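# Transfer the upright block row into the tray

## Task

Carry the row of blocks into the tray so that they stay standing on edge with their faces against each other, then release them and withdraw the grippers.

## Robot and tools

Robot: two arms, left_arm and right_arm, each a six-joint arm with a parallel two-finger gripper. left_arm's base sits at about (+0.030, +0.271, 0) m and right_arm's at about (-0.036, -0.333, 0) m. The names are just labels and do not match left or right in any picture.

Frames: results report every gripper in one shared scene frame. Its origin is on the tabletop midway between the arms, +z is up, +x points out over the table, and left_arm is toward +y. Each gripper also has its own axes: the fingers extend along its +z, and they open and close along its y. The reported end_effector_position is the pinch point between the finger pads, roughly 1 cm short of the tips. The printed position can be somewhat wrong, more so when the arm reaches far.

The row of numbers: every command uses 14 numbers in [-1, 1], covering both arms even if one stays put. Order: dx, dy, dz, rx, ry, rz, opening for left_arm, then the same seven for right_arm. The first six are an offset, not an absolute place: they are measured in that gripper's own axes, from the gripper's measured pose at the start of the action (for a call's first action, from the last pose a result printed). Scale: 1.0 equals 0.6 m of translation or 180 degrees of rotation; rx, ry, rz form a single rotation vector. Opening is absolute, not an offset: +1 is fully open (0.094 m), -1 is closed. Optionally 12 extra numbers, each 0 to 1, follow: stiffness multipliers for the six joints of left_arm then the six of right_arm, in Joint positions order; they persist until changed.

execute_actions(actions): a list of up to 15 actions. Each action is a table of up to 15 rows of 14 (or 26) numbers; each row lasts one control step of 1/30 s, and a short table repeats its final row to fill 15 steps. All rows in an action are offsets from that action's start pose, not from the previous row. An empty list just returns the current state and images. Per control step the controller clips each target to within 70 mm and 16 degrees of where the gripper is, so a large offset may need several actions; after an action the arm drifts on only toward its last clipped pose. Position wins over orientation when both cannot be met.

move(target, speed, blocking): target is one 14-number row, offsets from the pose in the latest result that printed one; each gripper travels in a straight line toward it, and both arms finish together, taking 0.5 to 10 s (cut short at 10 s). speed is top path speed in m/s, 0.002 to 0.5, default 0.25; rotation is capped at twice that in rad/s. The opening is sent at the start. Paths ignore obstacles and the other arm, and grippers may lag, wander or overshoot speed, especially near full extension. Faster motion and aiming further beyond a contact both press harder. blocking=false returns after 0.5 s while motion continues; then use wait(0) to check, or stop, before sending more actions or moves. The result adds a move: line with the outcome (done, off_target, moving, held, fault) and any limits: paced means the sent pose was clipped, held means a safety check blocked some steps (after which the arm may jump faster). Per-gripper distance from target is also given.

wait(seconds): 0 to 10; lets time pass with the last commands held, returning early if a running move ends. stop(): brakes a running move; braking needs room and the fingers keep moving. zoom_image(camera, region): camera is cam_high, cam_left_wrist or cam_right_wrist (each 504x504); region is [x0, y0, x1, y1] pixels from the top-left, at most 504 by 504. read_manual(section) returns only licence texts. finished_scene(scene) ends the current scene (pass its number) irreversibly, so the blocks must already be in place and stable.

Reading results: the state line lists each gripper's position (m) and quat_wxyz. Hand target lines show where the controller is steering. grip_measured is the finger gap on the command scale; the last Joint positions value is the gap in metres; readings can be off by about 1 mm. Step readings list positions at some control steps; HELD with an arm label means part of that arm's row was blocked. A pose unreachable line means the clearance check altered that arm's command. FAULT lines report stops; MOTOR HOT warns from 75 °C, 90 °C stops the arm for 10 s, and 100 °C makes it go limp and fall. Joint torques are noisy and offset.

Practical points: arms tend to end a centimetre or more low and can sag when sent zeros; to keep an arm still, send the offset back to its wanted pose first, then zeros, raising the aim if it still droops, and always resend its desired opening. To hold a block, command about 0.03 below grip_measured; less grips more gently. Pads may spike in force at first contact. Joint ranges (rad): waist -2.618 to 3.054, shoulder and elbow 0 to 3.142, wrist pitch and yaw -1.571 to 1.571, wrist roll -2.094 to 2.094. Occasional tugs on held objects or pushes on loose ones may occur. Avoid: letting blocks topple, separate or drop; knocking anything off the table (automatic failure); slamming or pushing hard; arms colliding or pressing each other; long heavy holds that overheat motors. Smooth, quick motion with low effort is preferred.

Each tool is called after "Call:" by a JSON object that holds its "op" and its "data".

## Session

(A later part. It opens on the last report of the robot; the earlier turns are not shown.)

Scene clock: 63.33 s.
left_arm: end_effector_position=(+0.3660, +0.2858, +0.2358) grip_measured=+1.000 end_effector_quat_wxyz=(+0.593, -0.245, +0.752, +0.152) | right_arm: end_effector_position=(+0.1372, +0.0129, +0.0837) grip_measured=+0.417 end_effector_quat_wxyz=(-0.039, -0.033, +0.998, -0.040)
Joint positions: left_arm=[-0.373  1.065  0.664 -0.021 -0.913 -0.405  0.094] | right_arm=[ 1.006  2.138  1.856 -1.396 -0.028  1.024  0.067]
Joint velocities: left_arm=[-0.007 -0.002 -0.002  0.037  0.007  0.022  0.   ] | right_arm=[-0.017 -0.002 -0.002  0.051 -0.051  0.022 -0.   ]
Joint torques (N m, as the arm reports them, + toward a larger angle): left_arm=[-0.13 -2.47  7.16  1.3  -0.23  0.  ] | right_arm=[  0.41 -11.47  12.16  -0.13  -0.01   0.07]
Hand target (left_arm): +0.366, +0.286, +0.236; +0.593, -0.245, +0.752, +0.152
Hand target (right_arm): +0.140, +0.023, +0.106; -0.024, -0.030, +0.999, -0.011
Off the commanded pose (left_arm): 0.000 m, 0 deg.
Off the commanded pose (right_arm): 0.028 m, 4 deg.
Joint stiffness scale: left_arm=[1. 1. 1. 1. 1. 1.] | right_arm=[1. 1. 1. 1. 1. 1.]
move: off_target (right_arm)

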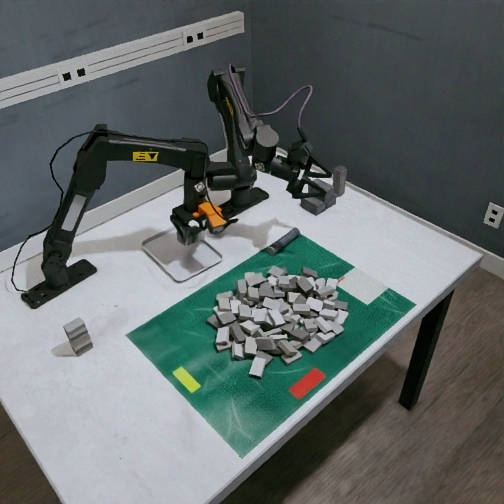

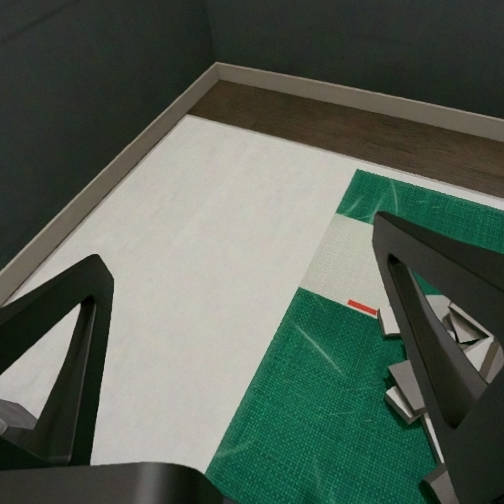

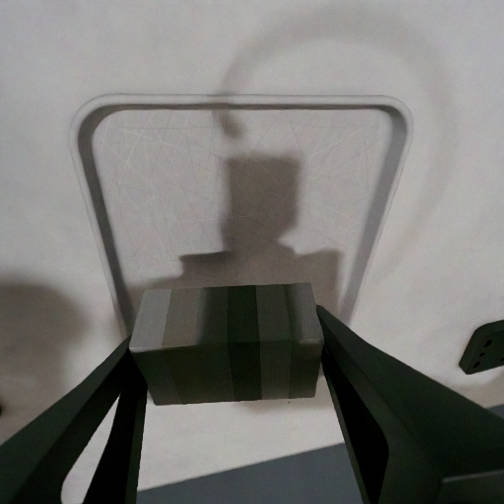

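Call:
{"op": "move", "data": {"target": [0,0,0,0,0,0,1,0,0,0.075,0,0,0,0.3], "speed": 0.04}}

Scene clock: 66.70 s.
left_arm: end_effector_position=(+0.3661, +0.2857, +0.2358) grip_measured=+1.000 end_effector_quat_wxyz=(+0.593, -0.244, +0.752, +0.152) | right_arm: end_effector_position=(+0.1352, +0.0092, +0.0317) grip_measured=+0.417 end_effector_quat_wxyz=(-0.041, -0.031, +0.998, -0.045)
Joint positions: left_arm=[-0.373  1.065  0.664 -0.021 -0.913 -0.405  0.094] | right_arm=[ 1.006  2.162  1.684 -1.211 -0.028  1.027  0.067]
Joint velocities: left_arm=[ 0.007  0.002 -0.002 -0.037  0.037 -0.051  0.   ] | right_arm=[ 0.012 -0.022  0.002  0.007 -0.022 -0.037 -0.   ]
Joint torques (N m, as the arm reports them, + toward a larger angle): left_arm=[-0.02 -2.5   7.28  1.28 -0.19 -0.02] | right_arm=[  0.19 -11.12   6.78  -0.11   0.03  -0.04]
Hand target (left_arm): +0.366, +0.286, +0.236; +0.593, -0.245, +0.752, +0.152
Hand target (right_arm): +0.134, +0.009, +0.039; -0.039, -0.033, +0.998, -0.040
Off the commanded pose (left_arm): 0.000 m, 0 deg.
Off the commanded pose (right_arm): 0.007 m, 1 deg.
Joint stiffness scale: left_arm=[1. 1. 1. 1. 1. 1.] | right_arm=[1. 1. 1. 1. 1. 1.]
move: done

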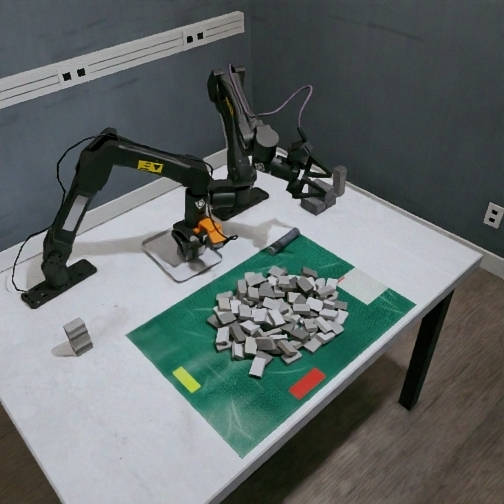

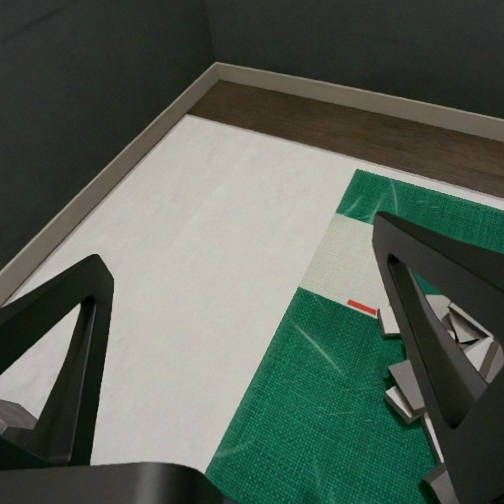

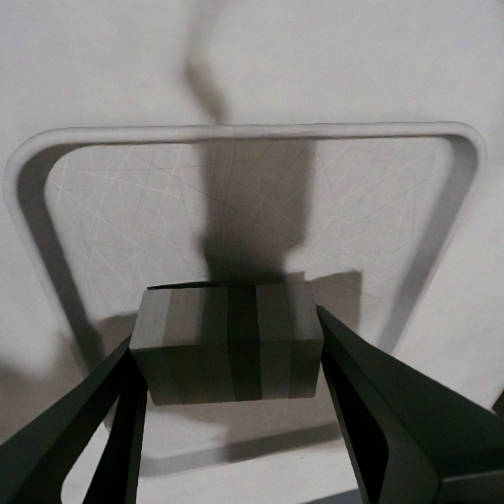

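Call:
{"op": "move", "data": {"target": [0,0,0,0,0,0,1,0,0,0.022,0,0,0,0.3], "speed": 0.02}}

Scene clock: 68.47 s.
left_arm: end_effector_position=(+0.3662, +0.2855, +0.2357) grip_measured=+1.000 end_effector_quat_wxyz=(+0.593, -0.244, +0.752, +0.151) | right_arm: end_effector_position=(+0.1355, +0.0093, +0.0270) grip_measured=+0.417 end_effector_quat_wxyz=(-0.042, -0.031, +0.998, -0.046)
Joint positions: left_arm=[-0.373  1.065  0.664 -0.021 -0.912 -0.405  0.094] | right_arm=[ 1.006  2.169  1.676 -1.198 -0.028  1.027  0.067]
Joint velocities: left_arm=[ 0.002  0.007  0.007 -0.066  0.007 -0.022  0.   ] | right_arm=[-0.007  0.007  0.002 -0.051 -0.051 -0.037 -0.001]
Joint torques (N m, as the arm reports them, + toward a larger angle): left_arm=[ 0.08 -2.48  7.28  1.3  -0.21 -0.02] | right_arm=[ 0.09 -9.69  4.02  0.4   0.04 -0.02]
Hand target (left_arm): +0.366, +0.286, +0.236; +0.593, -0.244, +0.752, +0.152
Hand target (right_arm): +0.134, +0.008, +0.019; -0.042, -0.031, +0.998, -0.045
Off the commanded pose (left_arm): 0.000 m, 0 deg.
Off the commanded pose (right_arm): 0.009 m, 0 deg.
Joint stiffness scale: left_arm=[1. 1. 1. 1. 1. 1.] | right_arm=[1. 1. 1. 1. 1. 1.]
move: done

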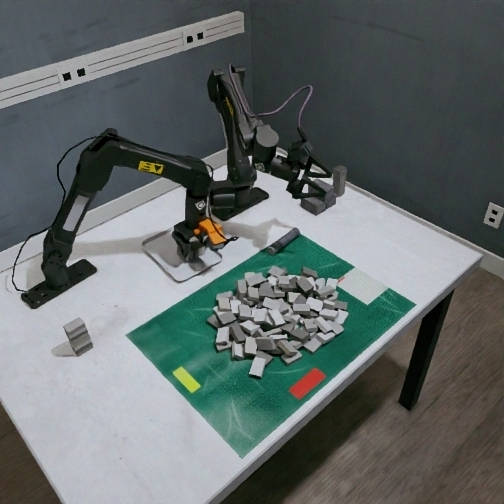

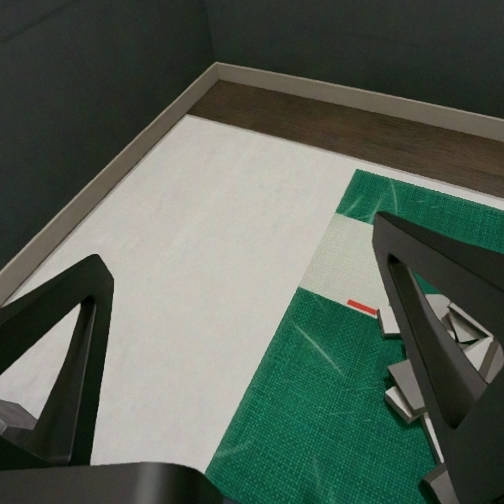

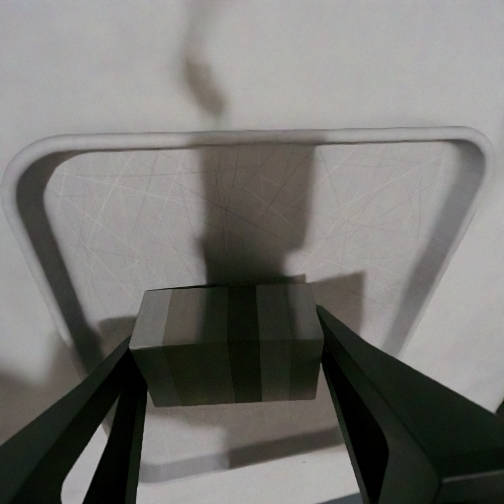

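Touched down. Release, rise, retreat.

Call:
{"op": "move", "data": {"target": [0,0,0,0,0,0,1,0,0,-0.005,0,0,0,1], "speed": 0.02}}

Call:
{"op": "move", "data": {"target": [0,0,0,0,0,0,1,0,0,-0.2,0,0,0,1], "speed": 0.1}}

Call:
{"op": "move", "data": {"target": [0,0,0,0,0,0,1,-0.1,-0.45,0,0,0,0,1]}}

Scene clock: 71.73 s.
left_arm: end_effector_position=(+0.3662, +0.2855, +0.2357) grip_measured=+1.000 end_effector_quat_wxyz=(+0.593, -0.244, +0.752, +0.151) | right_arm: end_effector_position=(+0.1354, +0.0091, +0.0263) grip_measured=+1.000 end_effector_quat_wxyz=(-0.042, -0.031, +0.998, -0.046)
Joint positions: left_arm=[-0.373  1.065  0.664 -0.021 -0.911 -0.405  0.094] | right_arm=[ 1.006  2.171  1.676 -1.198 -0.028  1.027  0.094]
Joint velocities: left_arm=[-0.007 -0.012  0.007 -0.022 -0.022  0.007  0.   ] | right_arm=[-0.002 -0.007  0.002  0.022 -0.051 -0.022  0.   ]
Joint torques (N m, as the arm reports them, + toward a larger angle): left_arm=[-0.04 -2.5   7.31  1.3  -0.19  0.02] | right_arm=[-0.01 -9.93  8.   -0.14  0.02 -0.03]
Hand target (left_arm): +0.366, +0.286, +0.236; +0.593, -0.244, +0.752, +0.152
Hand target (right_arm): +0.136, +0.010, +0.030; -0.042, -0.031, +0.998, -0.046
Off the commanded pose (left_arm): 0.000 m, 0 deg.
Off the commanded pose (right_arm): 0.004 m, 0 deg.
Joint stiffness scale: left_arm=[1. 1. 1. 1. 1. 1.] | right_arm=[1. 1. 1. 1. 1. 1.]
move: done

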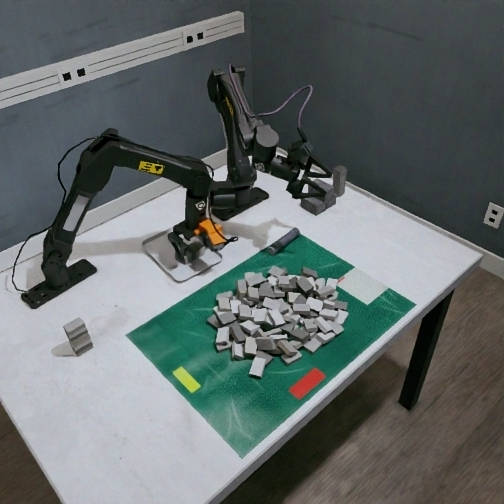

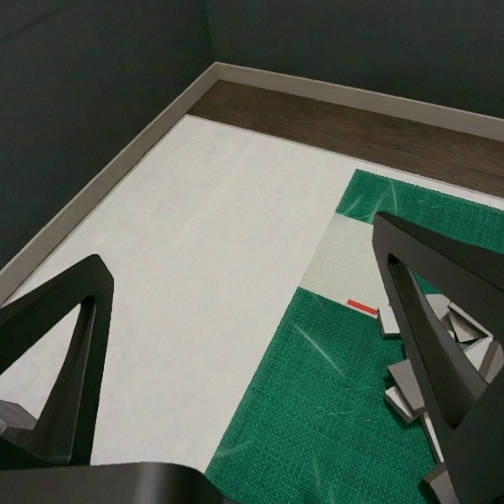

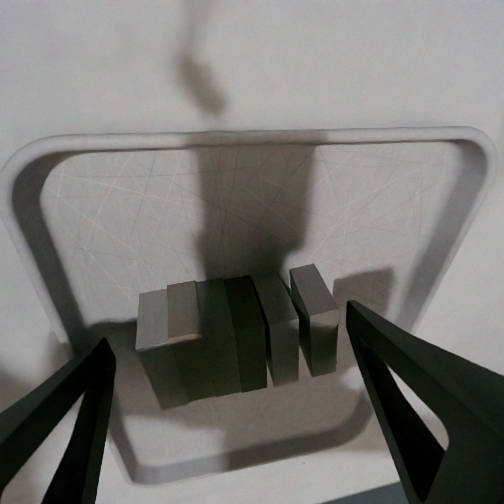

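Scene clock: 73.37 s.
left_arm: end_effector_position=(+0.3663, +0.2854, +0.2356) grip_measured=+1.000 end_effector_quat_wxyz=(+0.593, -0.244, +0.752, +0.151) | right_arm: end_effector_position=(+0.1408, +0.0195, +0.1264) grip_measured=+1.000 end_effector_quat_wxyz=(-0.030, -0.031, +0.999, -0.025)
Joint positions: left_arm=[-0.373  1.065  0.664 -0.021 -0.911 -0.405  0.094] | right_arm=[ 1.006  2.143  2.037 -1.538 -0.028  1.027  0.094]
Joint velocities: left_arm=[ 0.007  0.002  0.002  0.007 -0.022  0.037  0.   ] | right_arm=[ 0.007 -0.002 -0.012 -0.051 -0.066 -0.022  0.   ]
Joint torques (N m, as the arm reports them, + toward a larger angle): left_arm=[ 0.04 -2.41  7.26  1.27 -0.24  0.  ] | right_arm=[ -0.58 -11.05  11.3   -0.13   0.04  -0.07]
Hand target (left_arm): +0.366, +0.285, +0.236; +0.593, -0.244, +0.752, +0.151
Hand target (right_arm): +0.145, +0.022, +0.145; -0.019, -0.030, +0.999, -0.006
Off the commanded pose (left_arm): 0.000 m, 0 deg.
Off the commanded pose (right_arm): 0.019 m, 3 deg.
Joint stiffness scale: left_arm=[1. 1. 1. 1. 1. 1.] | right_arm=[1. 1. 1. 1. 1. 1.]
joint sent to its limit (right arm) — the command would take joint 4 (wrist pitch) past its lower limit, so that joint was sent only as far as its limit.
move: off_target (right_arm)

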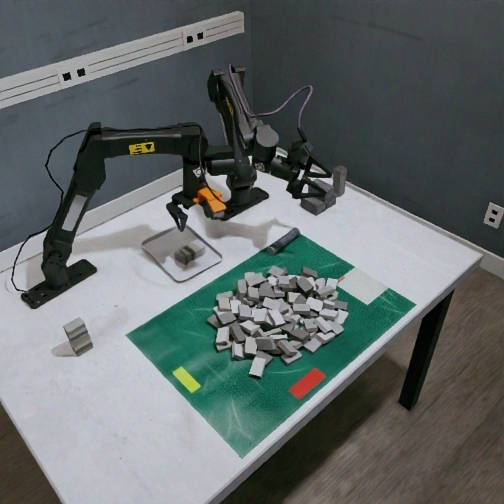

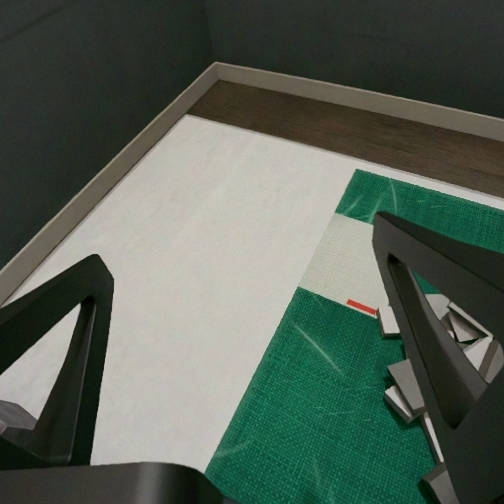

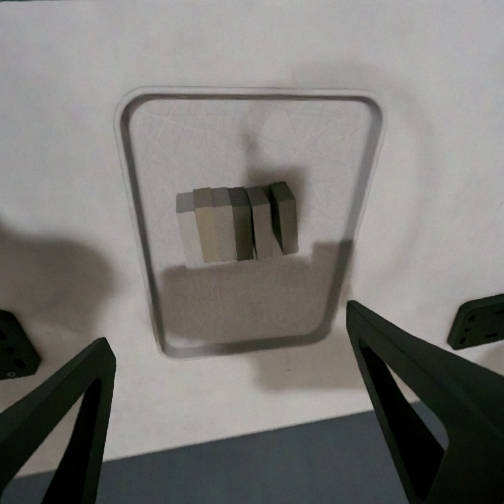

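Scene clock: 75.17 s.
left_arm: end_effector_position=(+0.3663, +0.2853, +0.2356) grip_measured=+1.000 end_effector_quat_wxyz=(+0.593, -0.244, +0.752, +0.151) | right_arm: end_effector_position=(+0.2254, -0.2462, +0.1402) grip_measured=+1.000 end_effector_quat_wxyz=(-0.037, -0.028, +0.998, -0.030)
Joint positions: left_arm=[-0.373  1.065  0.664 -0.021 -0.91  -0.405  0.094] | right_arm=[ 0.255  1.669  1.453 -1.445  0.034  0.284  0.094]
Joint velocities: left_arm=[-0.012 -0.002 -0.002  0.007 -0.066 -0.022  0.   ] | right_arm=[-0.007 -0.007  0.012 -0.037  0.066 -0.007  0.   ]
Joint torques (N m, as the arm reports them, + toward a larger angle): left_arm=[-0.01 -2.54  7.27  1.31 -0.21  0.  ] | right_arm=[-0.38 -7.65  5.42  0.27  0.11 -0.09]
Hand target (left_arm): +0.366, +0.285, +0.236; +0.593, -0.244, +0.752, +0.151
Hand target (right_arm): +0.225, -0.248, +0.142; -0.026, -0.031, +0.999, -0.027
Off the commanded pose (left_arm): 0.000 m, 0 deg.
Off the commanded pose (right_arm): 0.009 m, 1 deg.
Joint stiffness scale: left_arm=[1. 1. 1. 1. 1. 1.] | right_arm=[1. 1. 1. 1. 1. 1.]
move: done

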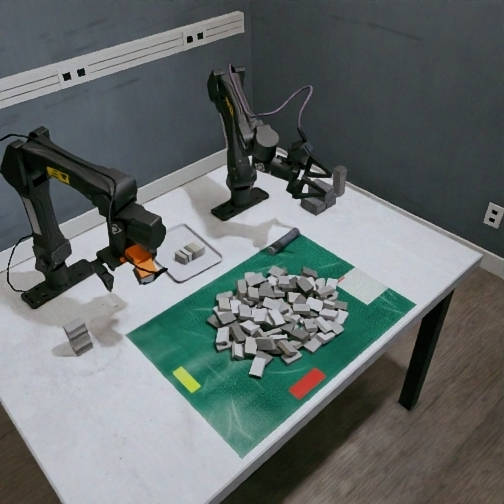

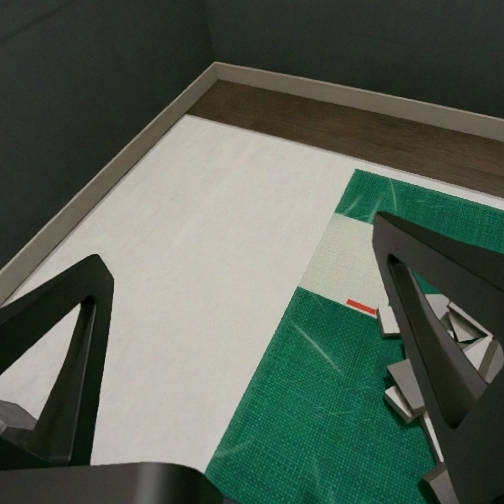

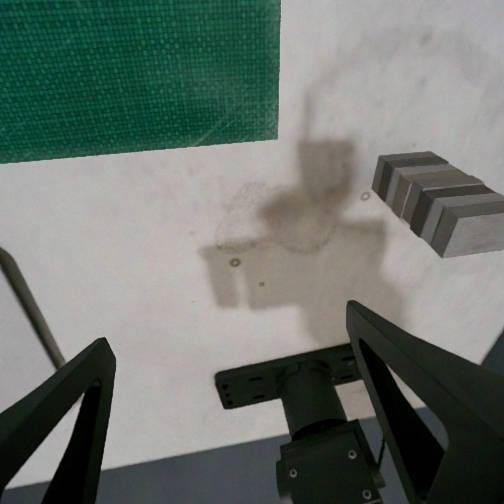

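Call:
{"op": "move", "data": {"target": [0,0,0,0,0,0,1,0.135,0.435,0.1,0,0,0,1], "speed": 0.15}}

Scene clock: 78.63 s.
left_arm: end_effector_position=(+0.3664, +0.2851, +0.2356) grip_measured=+1.000 end_effector_quat_wxyz=(+0.593, -0.244, +0.753, +0.150) | right_arm: end_effector_position=(+0.1127, -0.0045, +0.0609) grip_measured=+1.000 end_effector_quat_wxyz=(-0.053, -0.032, +0.997, -0.046)
Joint positions: left_arm=[-0.373  1.065  0.664 -0.021 -0.909 -0.405  0.094] | right_arm=[ 1.034  2.064  1.648 -1.286 -0.05   1.051  0.094]
Joint velocities: left_arm=[ 0.007  0.002 -0.007  0.022 -0.007 -0.022  0.   ] | right_arm=[-0.002  0.002 -0.022 -0.007  0.081  0.095  0.   ]
Joint torques (N m, as the arm reports them, + toward a larger angle): left_arm=[-0.13 -2.47  7.23  1.31 -0.21  0.03] | right_arm=[ 0.27 -8.97 10.48  0.06  0.02  0.08]
Hand target (left_arm): +0.366, +0.285, +0.236; +0.593, -0.244, +0.753, +0.151
Hand target (right_arm): +0.117, +0.006, +0.068; -0.043, -0.028, +0.998, -0.028
Off the commanded pose (left_arm): 0.000 m, 0 deg.
Off the commanded pose (right_arm): 0.019 m, 3 deg.
Joint stiffness scale: left_arm=[1. 1. 1. 1. 1. 1.] | right_arm=[1. 1. 1. 1. 1. 1.]
move: off_target (right_arm)

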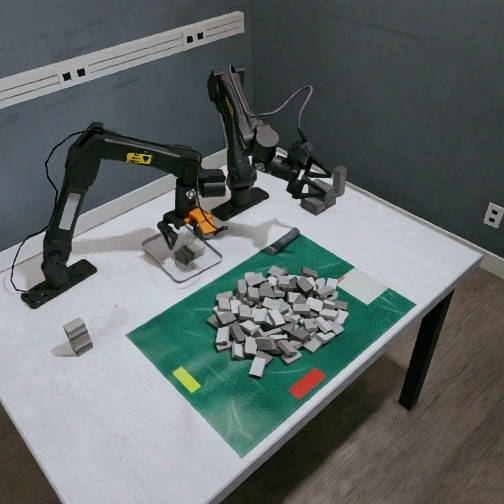

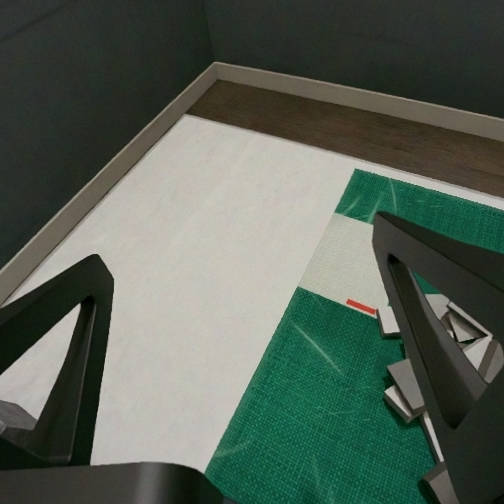

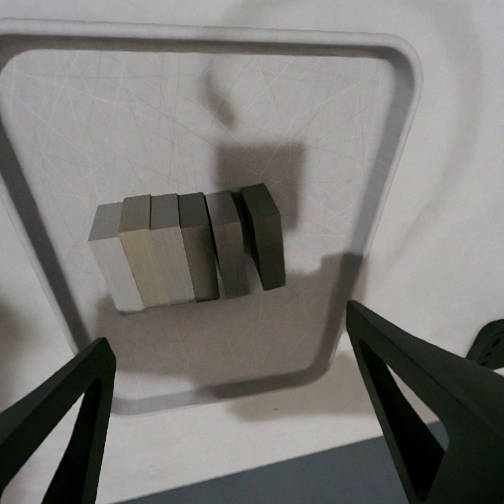

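Call:
{"op": "move", "data": {"target": [0,0,0,0,0,0,1,-0.05,0.04,-0.01,0,0,-0.015,1], "speed": 0.05}}

Scene clock: 80.90 s.
left_arm: end_effector_position=(+0.3664, +0.2851, +0.2355) grip_measured=+1.000 end_effector_quat_wxyz=(+0.593, -0.243, +0.753, +0.150) | right_arm: end_effector_position=(+0.1353, +0.0197, +0.0531) grip_measured=+1.000 end_effector_quat_wxyz=(-0.058, -0.055, +0.996, -0.049)
Joint positions: left_arm=[-0.373  1.065  0.664 -0.021 -0.909 -0.405  0.094] | right_arm=[ 1.009  2.21   1.844 -1.348 -0.05   0.978  0.094]
Joint velocities: left_arm=[ 0.012 -0.007  0.012 -0.007 -0.095 -0.022  0.   ] | right_arm=[ 0.007  0.007  0.002  0.022 -0.022 -0.022  0.   ]
Joint torques (N m, as the arm reports them, + toward a larger angle): left_arm=[-0.01 -2.45  7.23  1.26 -0.21 -0.01] | right_arm=[-0.89 -9.9  10.54 -0.29  0.07 -0.11]
Hand target (left_arm): +0.366, +0.285, +0.236; +0.593, -0.244, +0.753, +0.150
Hand target (right_arm): +0.141, +0.021, +0.060; -0.053, -0.055, +0.996, -0.045
Off the commanded pose (left_arm): 0.000 m, 0 deg.
Off the commanded pose (right_arm): 0.011 m, 1 deg.
Joint stiffness scale: left_arm=[1. 1. 1. 1. 1. 1.] | right_arm=[1. 1. 1. 1. 1. 1.]
move: off_target (right_arm)

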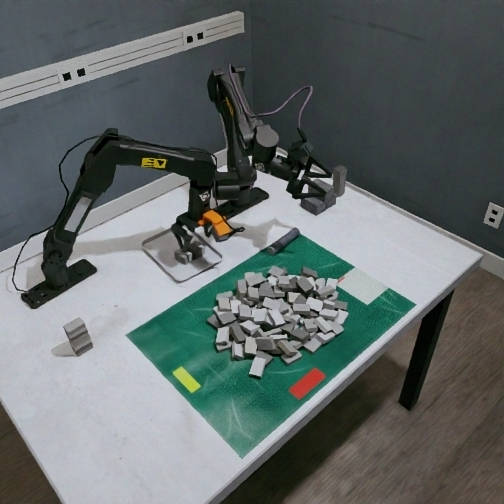

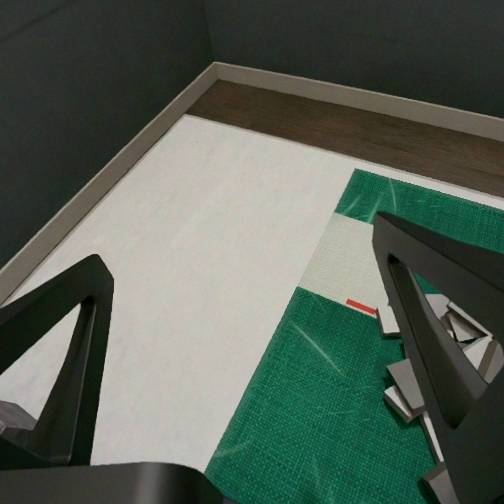

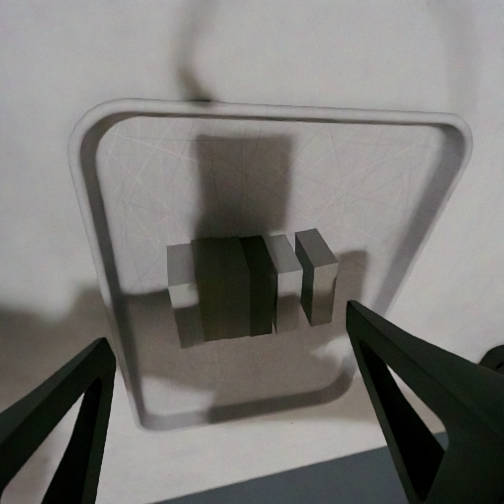

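Call:
{"op": "move", "data": {"target": [0,0,0,0,0,0,1,-0.005,-0.015,0.05,0,0,0,1], "speed": 0.03}}

Scene clock: 83.33 s.
left_arm: end_effector_position=(+0.3665, +0.2850, +0.2355) grip_measured=+1.000 end_effector_quat_wxyz=(+0.593, -0.243, +0.753, +0.150) | right_arm: end_effector_position=(+0.1327, +0.0088, +0.0220) grip_measured=+1.000 end_effector_quat_wxyz=(-0.063, -0.056, +0.995, -0.057)
Joint positions: left_arm=[-0.373  1.065  0.664 -0.021 -0.908 -0.405  0.094] | right_arm=[ 1.002  2.21   1.715 -1.239 -0.05   0.969  0.094]
Joint velocities: left_arm=[-0.007  0.012 -0.012  0.007  0.022 -0.037  0.   ] | right_arm=[-0.002 -0.007 -0.022  0.007  0.022  0.022  0.   ]
Joint torques (N m, as the arm reports them, + toward a larger angle): left_arm=[-0.01 -2.53  7.3   1.3  -0.23 -0.01] | right_arm=[ -0.92 -11.12   5.3    0.08   0.03  -0.1 ]
Hand target (left_arm): +0.366, +0.285, +0.236; +0.593, -0.243, +0.753, +0.150
Hand target (right_arm): +0.136, +0.008, +0.024; -0.058, -0.056, +0.996, -0.049
Off the commanded pose (left_arm): 0.000 m, 0 deg.
Off the commanded pose (right_arm): 0.004 m, 1 deg.
Joint stiffness scale: left_arm=[1. 1. 1. 1. 1. 1.] | right_arm=[1. 1. 1. 1. 1. 1.]
move: done

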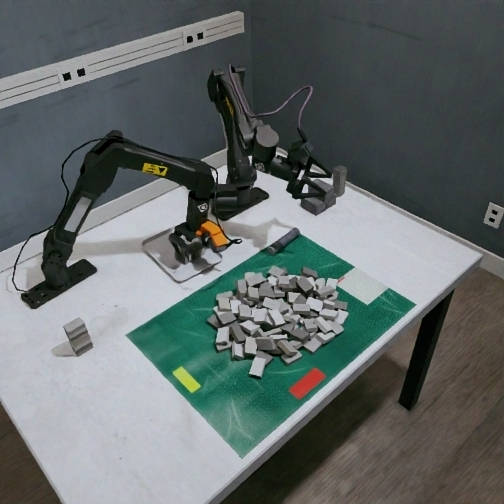

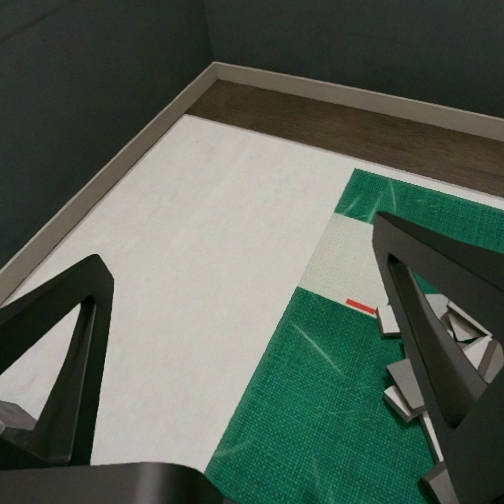

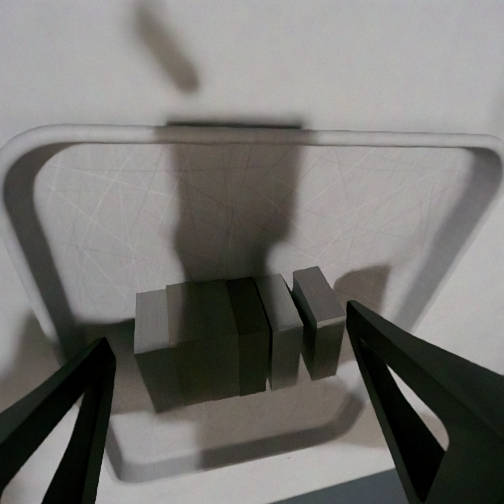

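Close lightly, then open a bit.

Call:
{"op": "move", "data": {"target": [0,0,0,0,0,0,1,0,0,-0.006,0,0,0,0.41], "speed": 0.02}}

Call:
{"op": "move", "data": {"target": [0,0,0,0,0,0,1,0,0,0,0,0,0,0.5], "speed": 0.02}}

Call:
{"op": "move", "data": {"target": [0,0,0,0,0,0,1,0,0,0,0,0,0,0.7], "speed": 0.02}}

Scene clock: 87.30 s.
left_arm: end_effector_position=(+0.3665, +0.2849, +0.2354) grip_measured=+1.000 end_effector_quat_wxyz=(+0.593, -0.243, +0.753, +0.150) | right_arm: end_effector_position=(+0.1324, +0.0084, +0.0221) grip_measured=+0.427 end_effector_quat_wxyz=(-0.064, -0.056, +0.995, -0.058)
Joint positions: left_arm=[-0.373  1.065  0.664 -0.021 -0.907 -0.405  0.094] | right_arm=[ 1.002  2.21   1.715 -1.241 -0.05   0.968  0.067]
Joint velocities: left_arm=[ 0.002 -0.007 -0.022 -0.037  0.007 -0.037  0.   ] | right_arm=[ 0.002  0.007  0.007  0.007  0.051 -0.007 -0.   ]
Joint torques (N m, as the arm reports them, + toward a larger angle): left_arm=[-0.01 -2.52  7.27  1.31 -0.22 -0.01] | right_arm=[ -0.04 -10.01   8.18  -0.24   0.03  -0.04]
Hand target (left_arm): +0.366, +0.285, +0.235; +0.593, -0.243, +0.753, +0.150
Hand target (right_arm): +0.133, +0.009, +0.026; -0.063, -0.056, +0.995, -0.057
Off the commanded pose (left_arm): 0.000 m, 0 deg.
Off the commanded pose (right_arm): 0.004 m, 0 deg.
Joint stiffness scale: left_arm=[1. 1. 1. 1. 1. 1.] | right_arm=[1. 1. 1. 1. 1. 1.]
move: done

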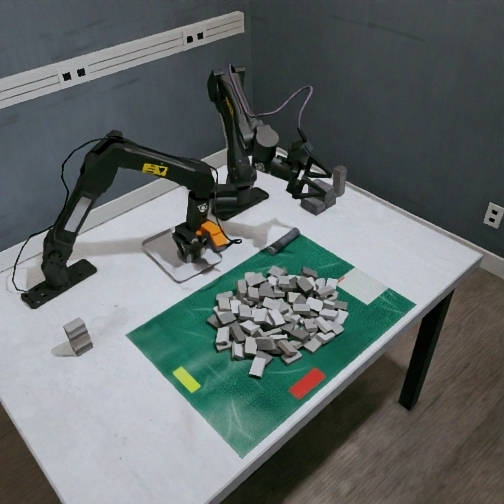

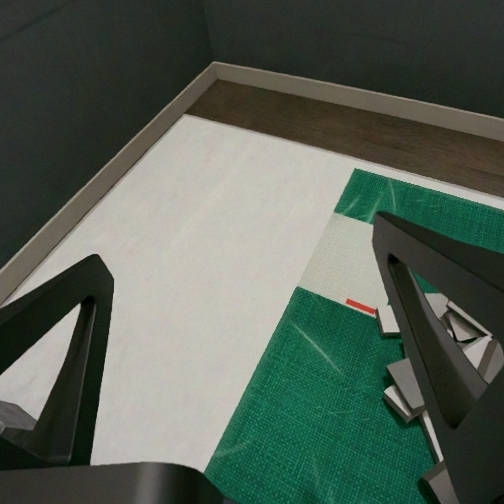

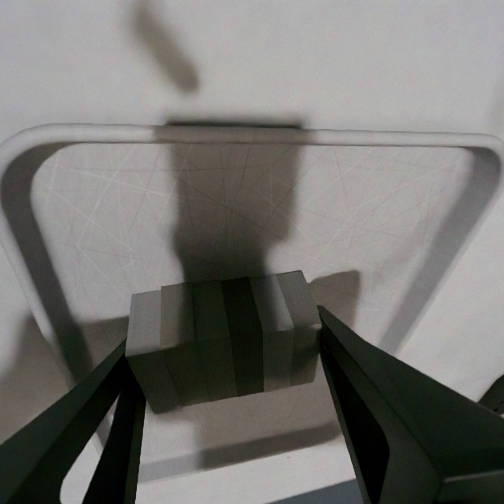

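Scene clock: 87.80 s.
left_arm: end_effector_position=(+0.3665, +0.2848, +0.2354) grip_measured=+1.000 end_effector_quat_wxyz=(+0.593, -0.243, +0.753, +0.149) | right_arm: end_effector_position=(+0.1324, +0.0084, +0.0221) grip_measured=+0.498 end_effector_quat_wxyz=(-0.064, -0.056, +0.995, -0.058)
Joint positions: left_arm=[-0.373  1.065  0.664 -0.021 -0.907 -0.405  0.094] | right_arm=[ 1.002  2.21   1.715 -1.241 -0.05   0.968  0.07 ]
Joint velocities: left_arm=[-0.012 -0.007 -0.012 -0.022 -0.051 -0.051  0.   ] | right_arm=[-0.012 -0.007 -0.007  0.007  0.022  0.007 -0.001]
Joint torques (N m, as the arm reports them, + toward a larger angle): left_arm=[-0.04 -2.47  7.27  1.3  -0.21  0.  ] | right_arm=[ 0.03 -9.9   7.04 -0.11  0.02 -0.03]
Hand target (left_arm): +0.366, +0.285, +0.235; +0.593, -0.243, +0.753, +0.150
Hand target (right_arm): +0.132, +0.008, +0.022; -0.064, -0.056, +0.995, -0.058
Off the commanded pose (left_arm): 0.000 m, 0 deg.
Off the commanded pose (right_arm): 0.000 m, 0 deg.
Joint stiffness scale: left_arm=[1. 1. 1. 1. 1. 1.] | right_arm=[1. 1. 1. 1. 1. 1.]
move: done

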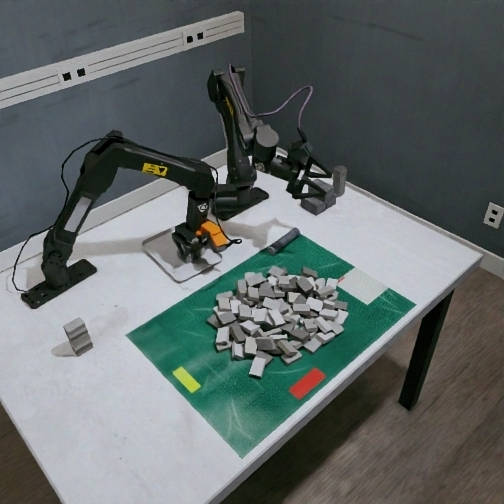

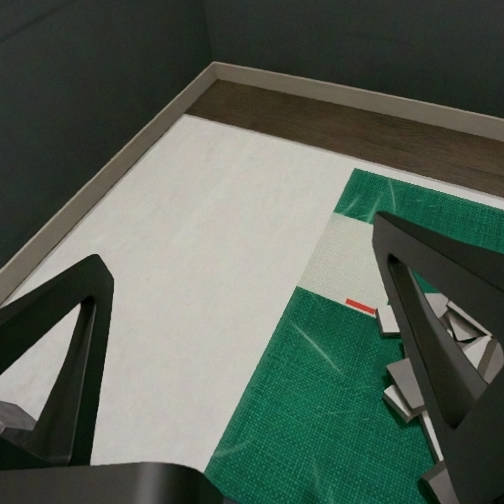

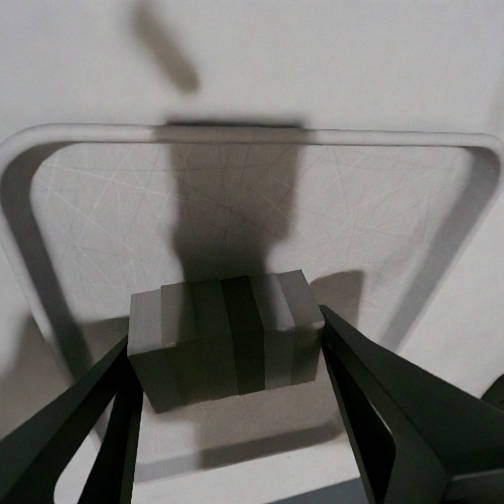

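Scene clock: 88.30 s.
left_arm: end_effector_position=(+0.3666, +0.2847, +0.2354) grip_measured=+1.000 end_effector_quat_wxyz=(+0.593, -0.243, +0.753, +0.149) | right_arm: end_effector_position=(+0.1324, +0.0084, +0.0221) grip_measured=+0.698 end_effector_quat_wxyz=(-0.064, -0.056, +0.995, -0.058)
Joint positions: left_arm=[-0.373  1.065  0.664 -0.021 -0.906 -0.405  0.094] | right_arm=[ 1.002  2.21   1.715 -1.241 -0.05   0.968  0.08 ]
Joint velocities: left_arm=[-0.002  0.012  0.022 -0.051  0.022 -0.037  0.   ] | right_arm=[ 0.002  0.017  0.007 -0.051 -0.022 -0.007  0.   ]
Joint torques (N m, as the arm reports them, + toward a larger angle): left_arm=[ 0.   -2.5   7.24  1.27 -0.19  0.  ] | right_arm=[-0.04 -9.86  7.03 -0.11  0.02 -0.02]
Hand target (left_arm): +0.367, +0.285, +0.235; +0.593, -0.243, +0.753, +0.149
Hand target (right_arm): +0.132, +0.008, +0.022; -0.064, -0.056, +0.995, -0.058
Off the commanded pose (left_arm): 0.000 m, 0 deg.
Off the commanded pose (right_arm): 0.000 m, 0 deg.
Joint stiffness scale: left_arm=[1. 1. 1. 1. 1. 1.] | right_arm=[1. 1. 1. 1. 1. 1.]
move: done

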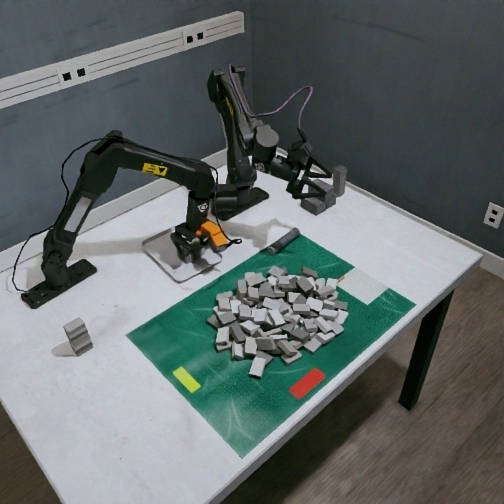

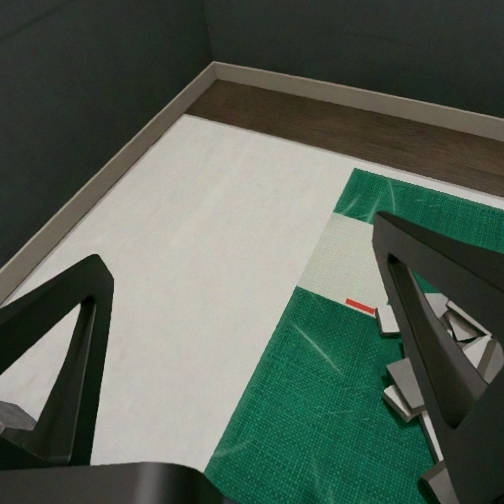

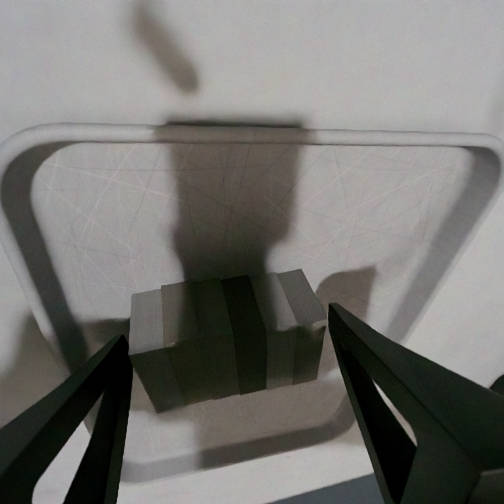

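Tight now.

Call:
{"op": "move", "data": {"target": [0,0,0,0,0,0,1,0,0,-0.17,0,0,0,0.9], "speed": 0.08}}

Call:
{"op": "move", "data": {"target": [0,0,0,0,0,0,1,-0.05,-0.25,0,0,0,0,1]}}

Call:
{"op": "zoom_image", "data": {"camera": "cam_high", "region": [120, 200, 260, 300]}}

Scene clock: 91.63 s.
left_arm: end_effector_position=(+0.3667, +0.2846, +0.2353) grip_measured=+1.000 end_effector_quat_wxyz=(+0.593, -0.243, +0.753, +0.149) | right_arm: end_effector_position=(+0.1384, +0.0198, +0.1034) grip_measured=+0.898 end_effector_quat_wxyz=(-0.057, -0.057, +0.996, -0.046)
Joint positions: left_arm=[-0.373  1.065  0.664 -0.021 -0.905 -0.405  0.094] | right_arm=[ 1.002  2.204  2.034 -1.539 -0.05   0.968  0.089]
Joint velocities: left_arm=[ 0.012 -0.012 -0.022  0.051 -0.022  0.081  0.   ] | right_arm=[ 0.007 -0.017 -0.017  0.066 -0.051  0.051 -0.001]
Joint torques (N m, as the arm reports them, + toward a larger angle): left_arm=[ 0.   -2.5   7.31  1.3  -0.22  0.  ] | right_arm=[ -1.06 -11.66  10.96  -0.29   0.02  -0.1 ]
Hand target (left_arm): +0.367, +0.285, +0.235; +0.593, -0.243, +0.753, +0.149
Hand target (right_arm): +0.144, +0.022, +0.122; -0.045, -0.056, +0.997, -0.026
Off the commanded pose (left_arm): 0.000 m, 0 deg.
Off the commanded pose (right_arm): 0.020 m, 2 deg.
Joint stiffness scale: left_arm=[1. 1. 1. 1. 1. 1.] | right_arm=[1. 1. 1. 1. 1. 1.]
joint sent to its limit (right arm) — the command would take joint 4 (wrist pitch) past its lower limit, so that joint was sent only as far as its limit.
move: off_target (right_arm)

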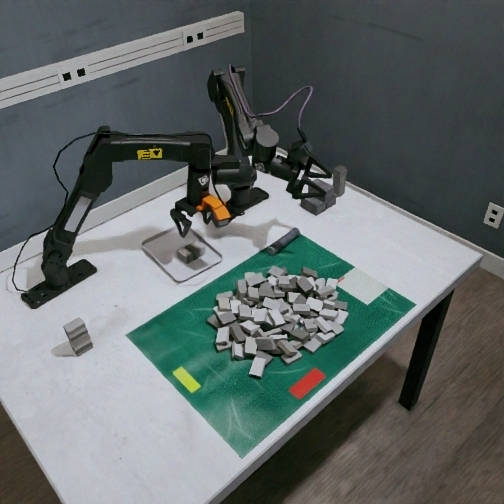

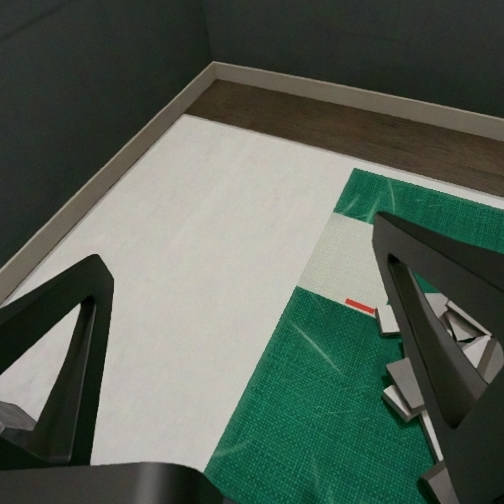

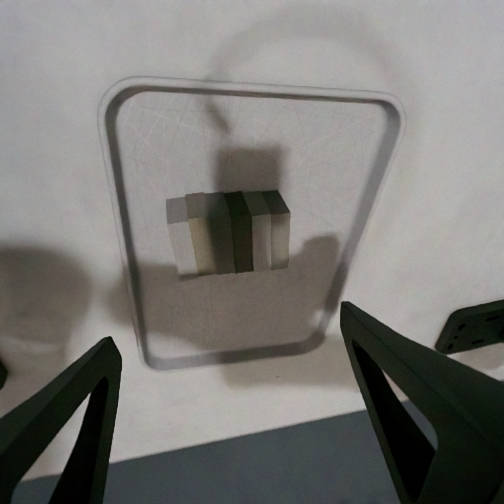

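Scene clock: 92.87 s.
left_arm: end_effector_position=(+0.3667, +0.2845, +0.2353) grip_measured=+1.000 end_effector_quat_wxyz=(+0.593, -0.243, +0.753, +0.149) | right_arm: end_effector_position=(+0.1894, -0.1241, +0.1138) grip_measured=+1.000 end_effector_quat_wxyz=(-0.066, -0.052, +0.995, -0.052)
Joint positions: left_arm=[-0.373  1.065  0.664 -0.021 -0.905 -0.405  0.094] | right_arm=[ 0.657  1.867  1.578 -1.449 -0.004  0.636  0.094]
Joint velocities: left_arm=[ 0.012 -0.017 -0.002 -0.081 -0.095 -0.037  0.   ] | right_arm=[ 0.002 -0.017  0.002  0.022 -0.022 -0.022  0.   ]
Joint torques (N m, as the arm reports them, + toward a larger angle): left_arm=[-0.05 -2.45  7.23  1.28 -0.22  0.01] | right_arm=[-0.03 -9.05  5.46  0.08  0.12 -0.11]
Hand target (left_arm): +0.367, +0.285, +0.235; +0.593, -0.243, +0.753, +0.149
Hand target (right_arm): +0.190, -0.125, +0.116; -0.055, -0.057, +0.996, -0.046
Off the commanded pose (left_arm): 0.000 m, 0 deg.
Off the commanded pose (right_arm): 0.004 m, 1 deg.
Joint stiffness scale: left_arm=[1. 1. 1. 1. 1. 1.] | right_arm=[1. 1. 1. 1. 1. 1.]
move: done

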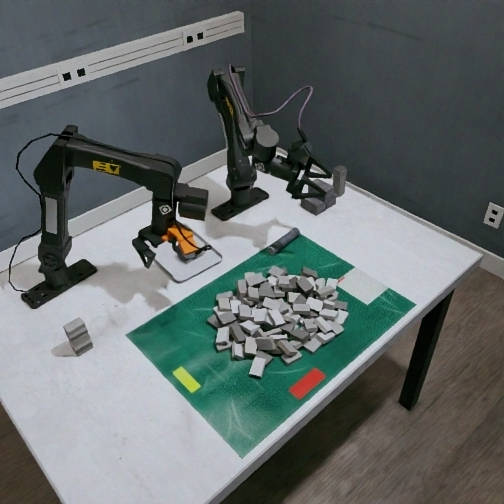

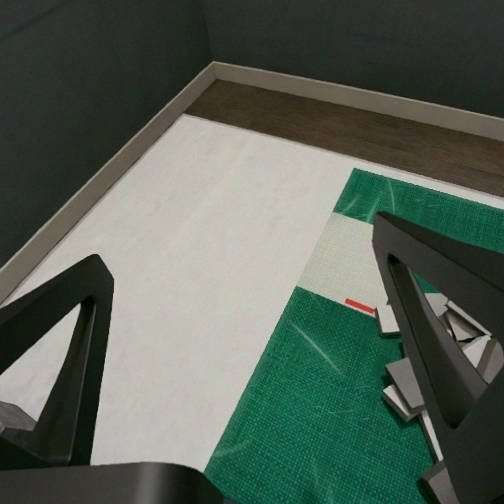

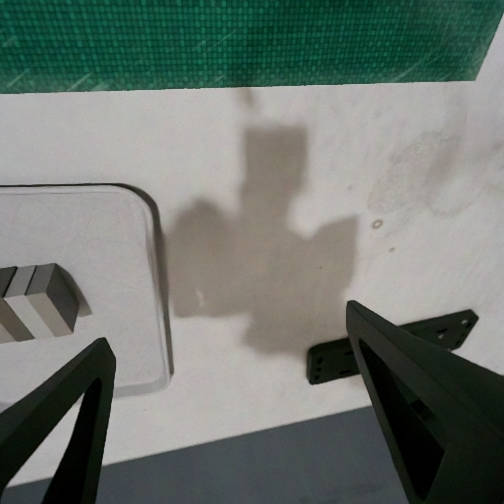

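Region (120, 200, 260, 300) of cam_high's 504x504 image, scaled by 3.600, with more detail than that image has; it fills the top 360 rows of this view, and the rest is white.

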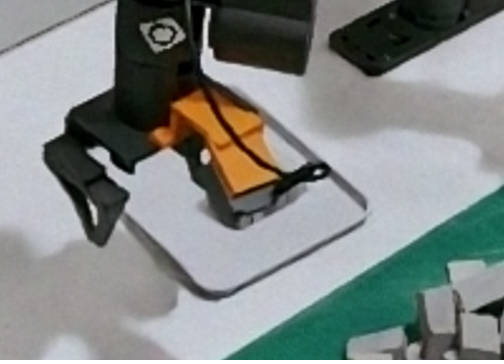

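Call:
{"op": "move", "data": {"target": [0,0,0,0,0,0,1,-0.05,-0.2,0,0,0,0,1]}}

Call:
{"op": "finished_scene", "data": {"scene": 1}}

Scene clock: 95.17 s.
left_arm: end_effector_position=(+0.3668, +0.2844, +0.2353) grip_measured=+1.000 end_effector_quat_wxyz=(+0.593, -0.242, +0.754, +0.148) | right_arm: end_effector_position=(+0.2395, -0.2382, +0.1196) grip_measured=+1.000 end_effector_quat_wxyz=(-0.067, -0.047, +0.995, -0.051)
Joint positions: left_arm=[-0.373  1.065  0.664 -0.021 -0.904 -0.405  0.094] | right_arm=[ 0.277  1.797  1.512 -1.445  0.055  0.271  0.094]
Joint velocities: left_arm=[ 0.007  0.007 -0.002 -0.022 -0.022 -0.022  0.   ] | right_arm=[-0.002 -0.012 -0.012 -0.007  0.051 -0.066  0.   ]
Joint torques (N m, as the arm reports them, + toward a larger angle): left_arm=[-0.12 -2.47  7.19  1.27 -0.2   0.  ] | right_arm=[ 0.   -8.54  5.63 -0.1   0.17 -0.1 ]
Hand target (left_arm): +0.367, +0.284, +0.235; +0.593, -0.242, +0.753, +0.149
Hand target (right_arm): +0.235, -0.241, +0.123; -0.063, -0.052, +0.995, -0.053
Off the commanded pose (left_arm): 0.000 m, 0 deg.
Off the commanded pose (right_arm): 0.008 m, 1 deg.
Joint stiffness scale: left_arm=[1. 1. 1. 1. 1. 1.] | right_arm=[1. 1. 1. 1. 1. 1.]
move: done

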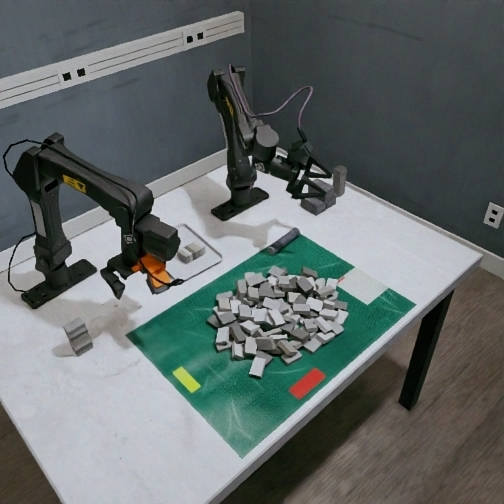

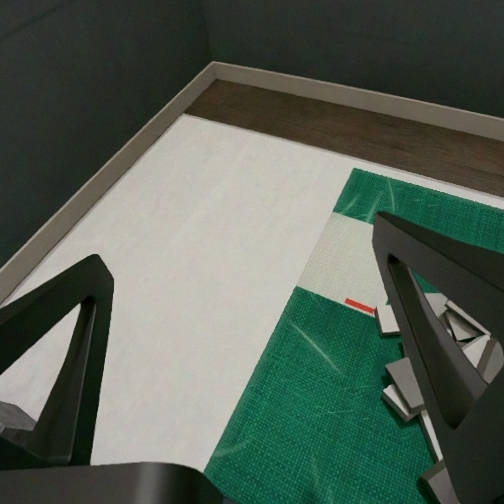

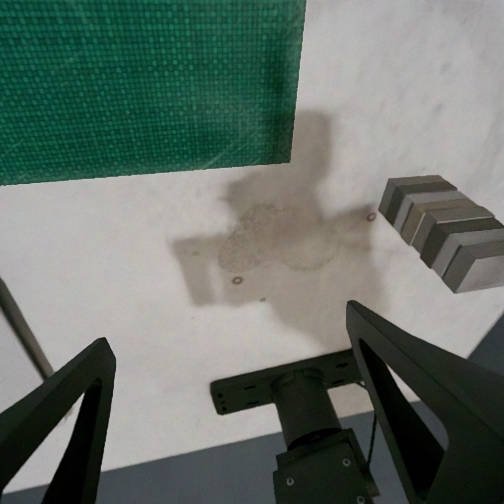

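The scene is finished: the task was done.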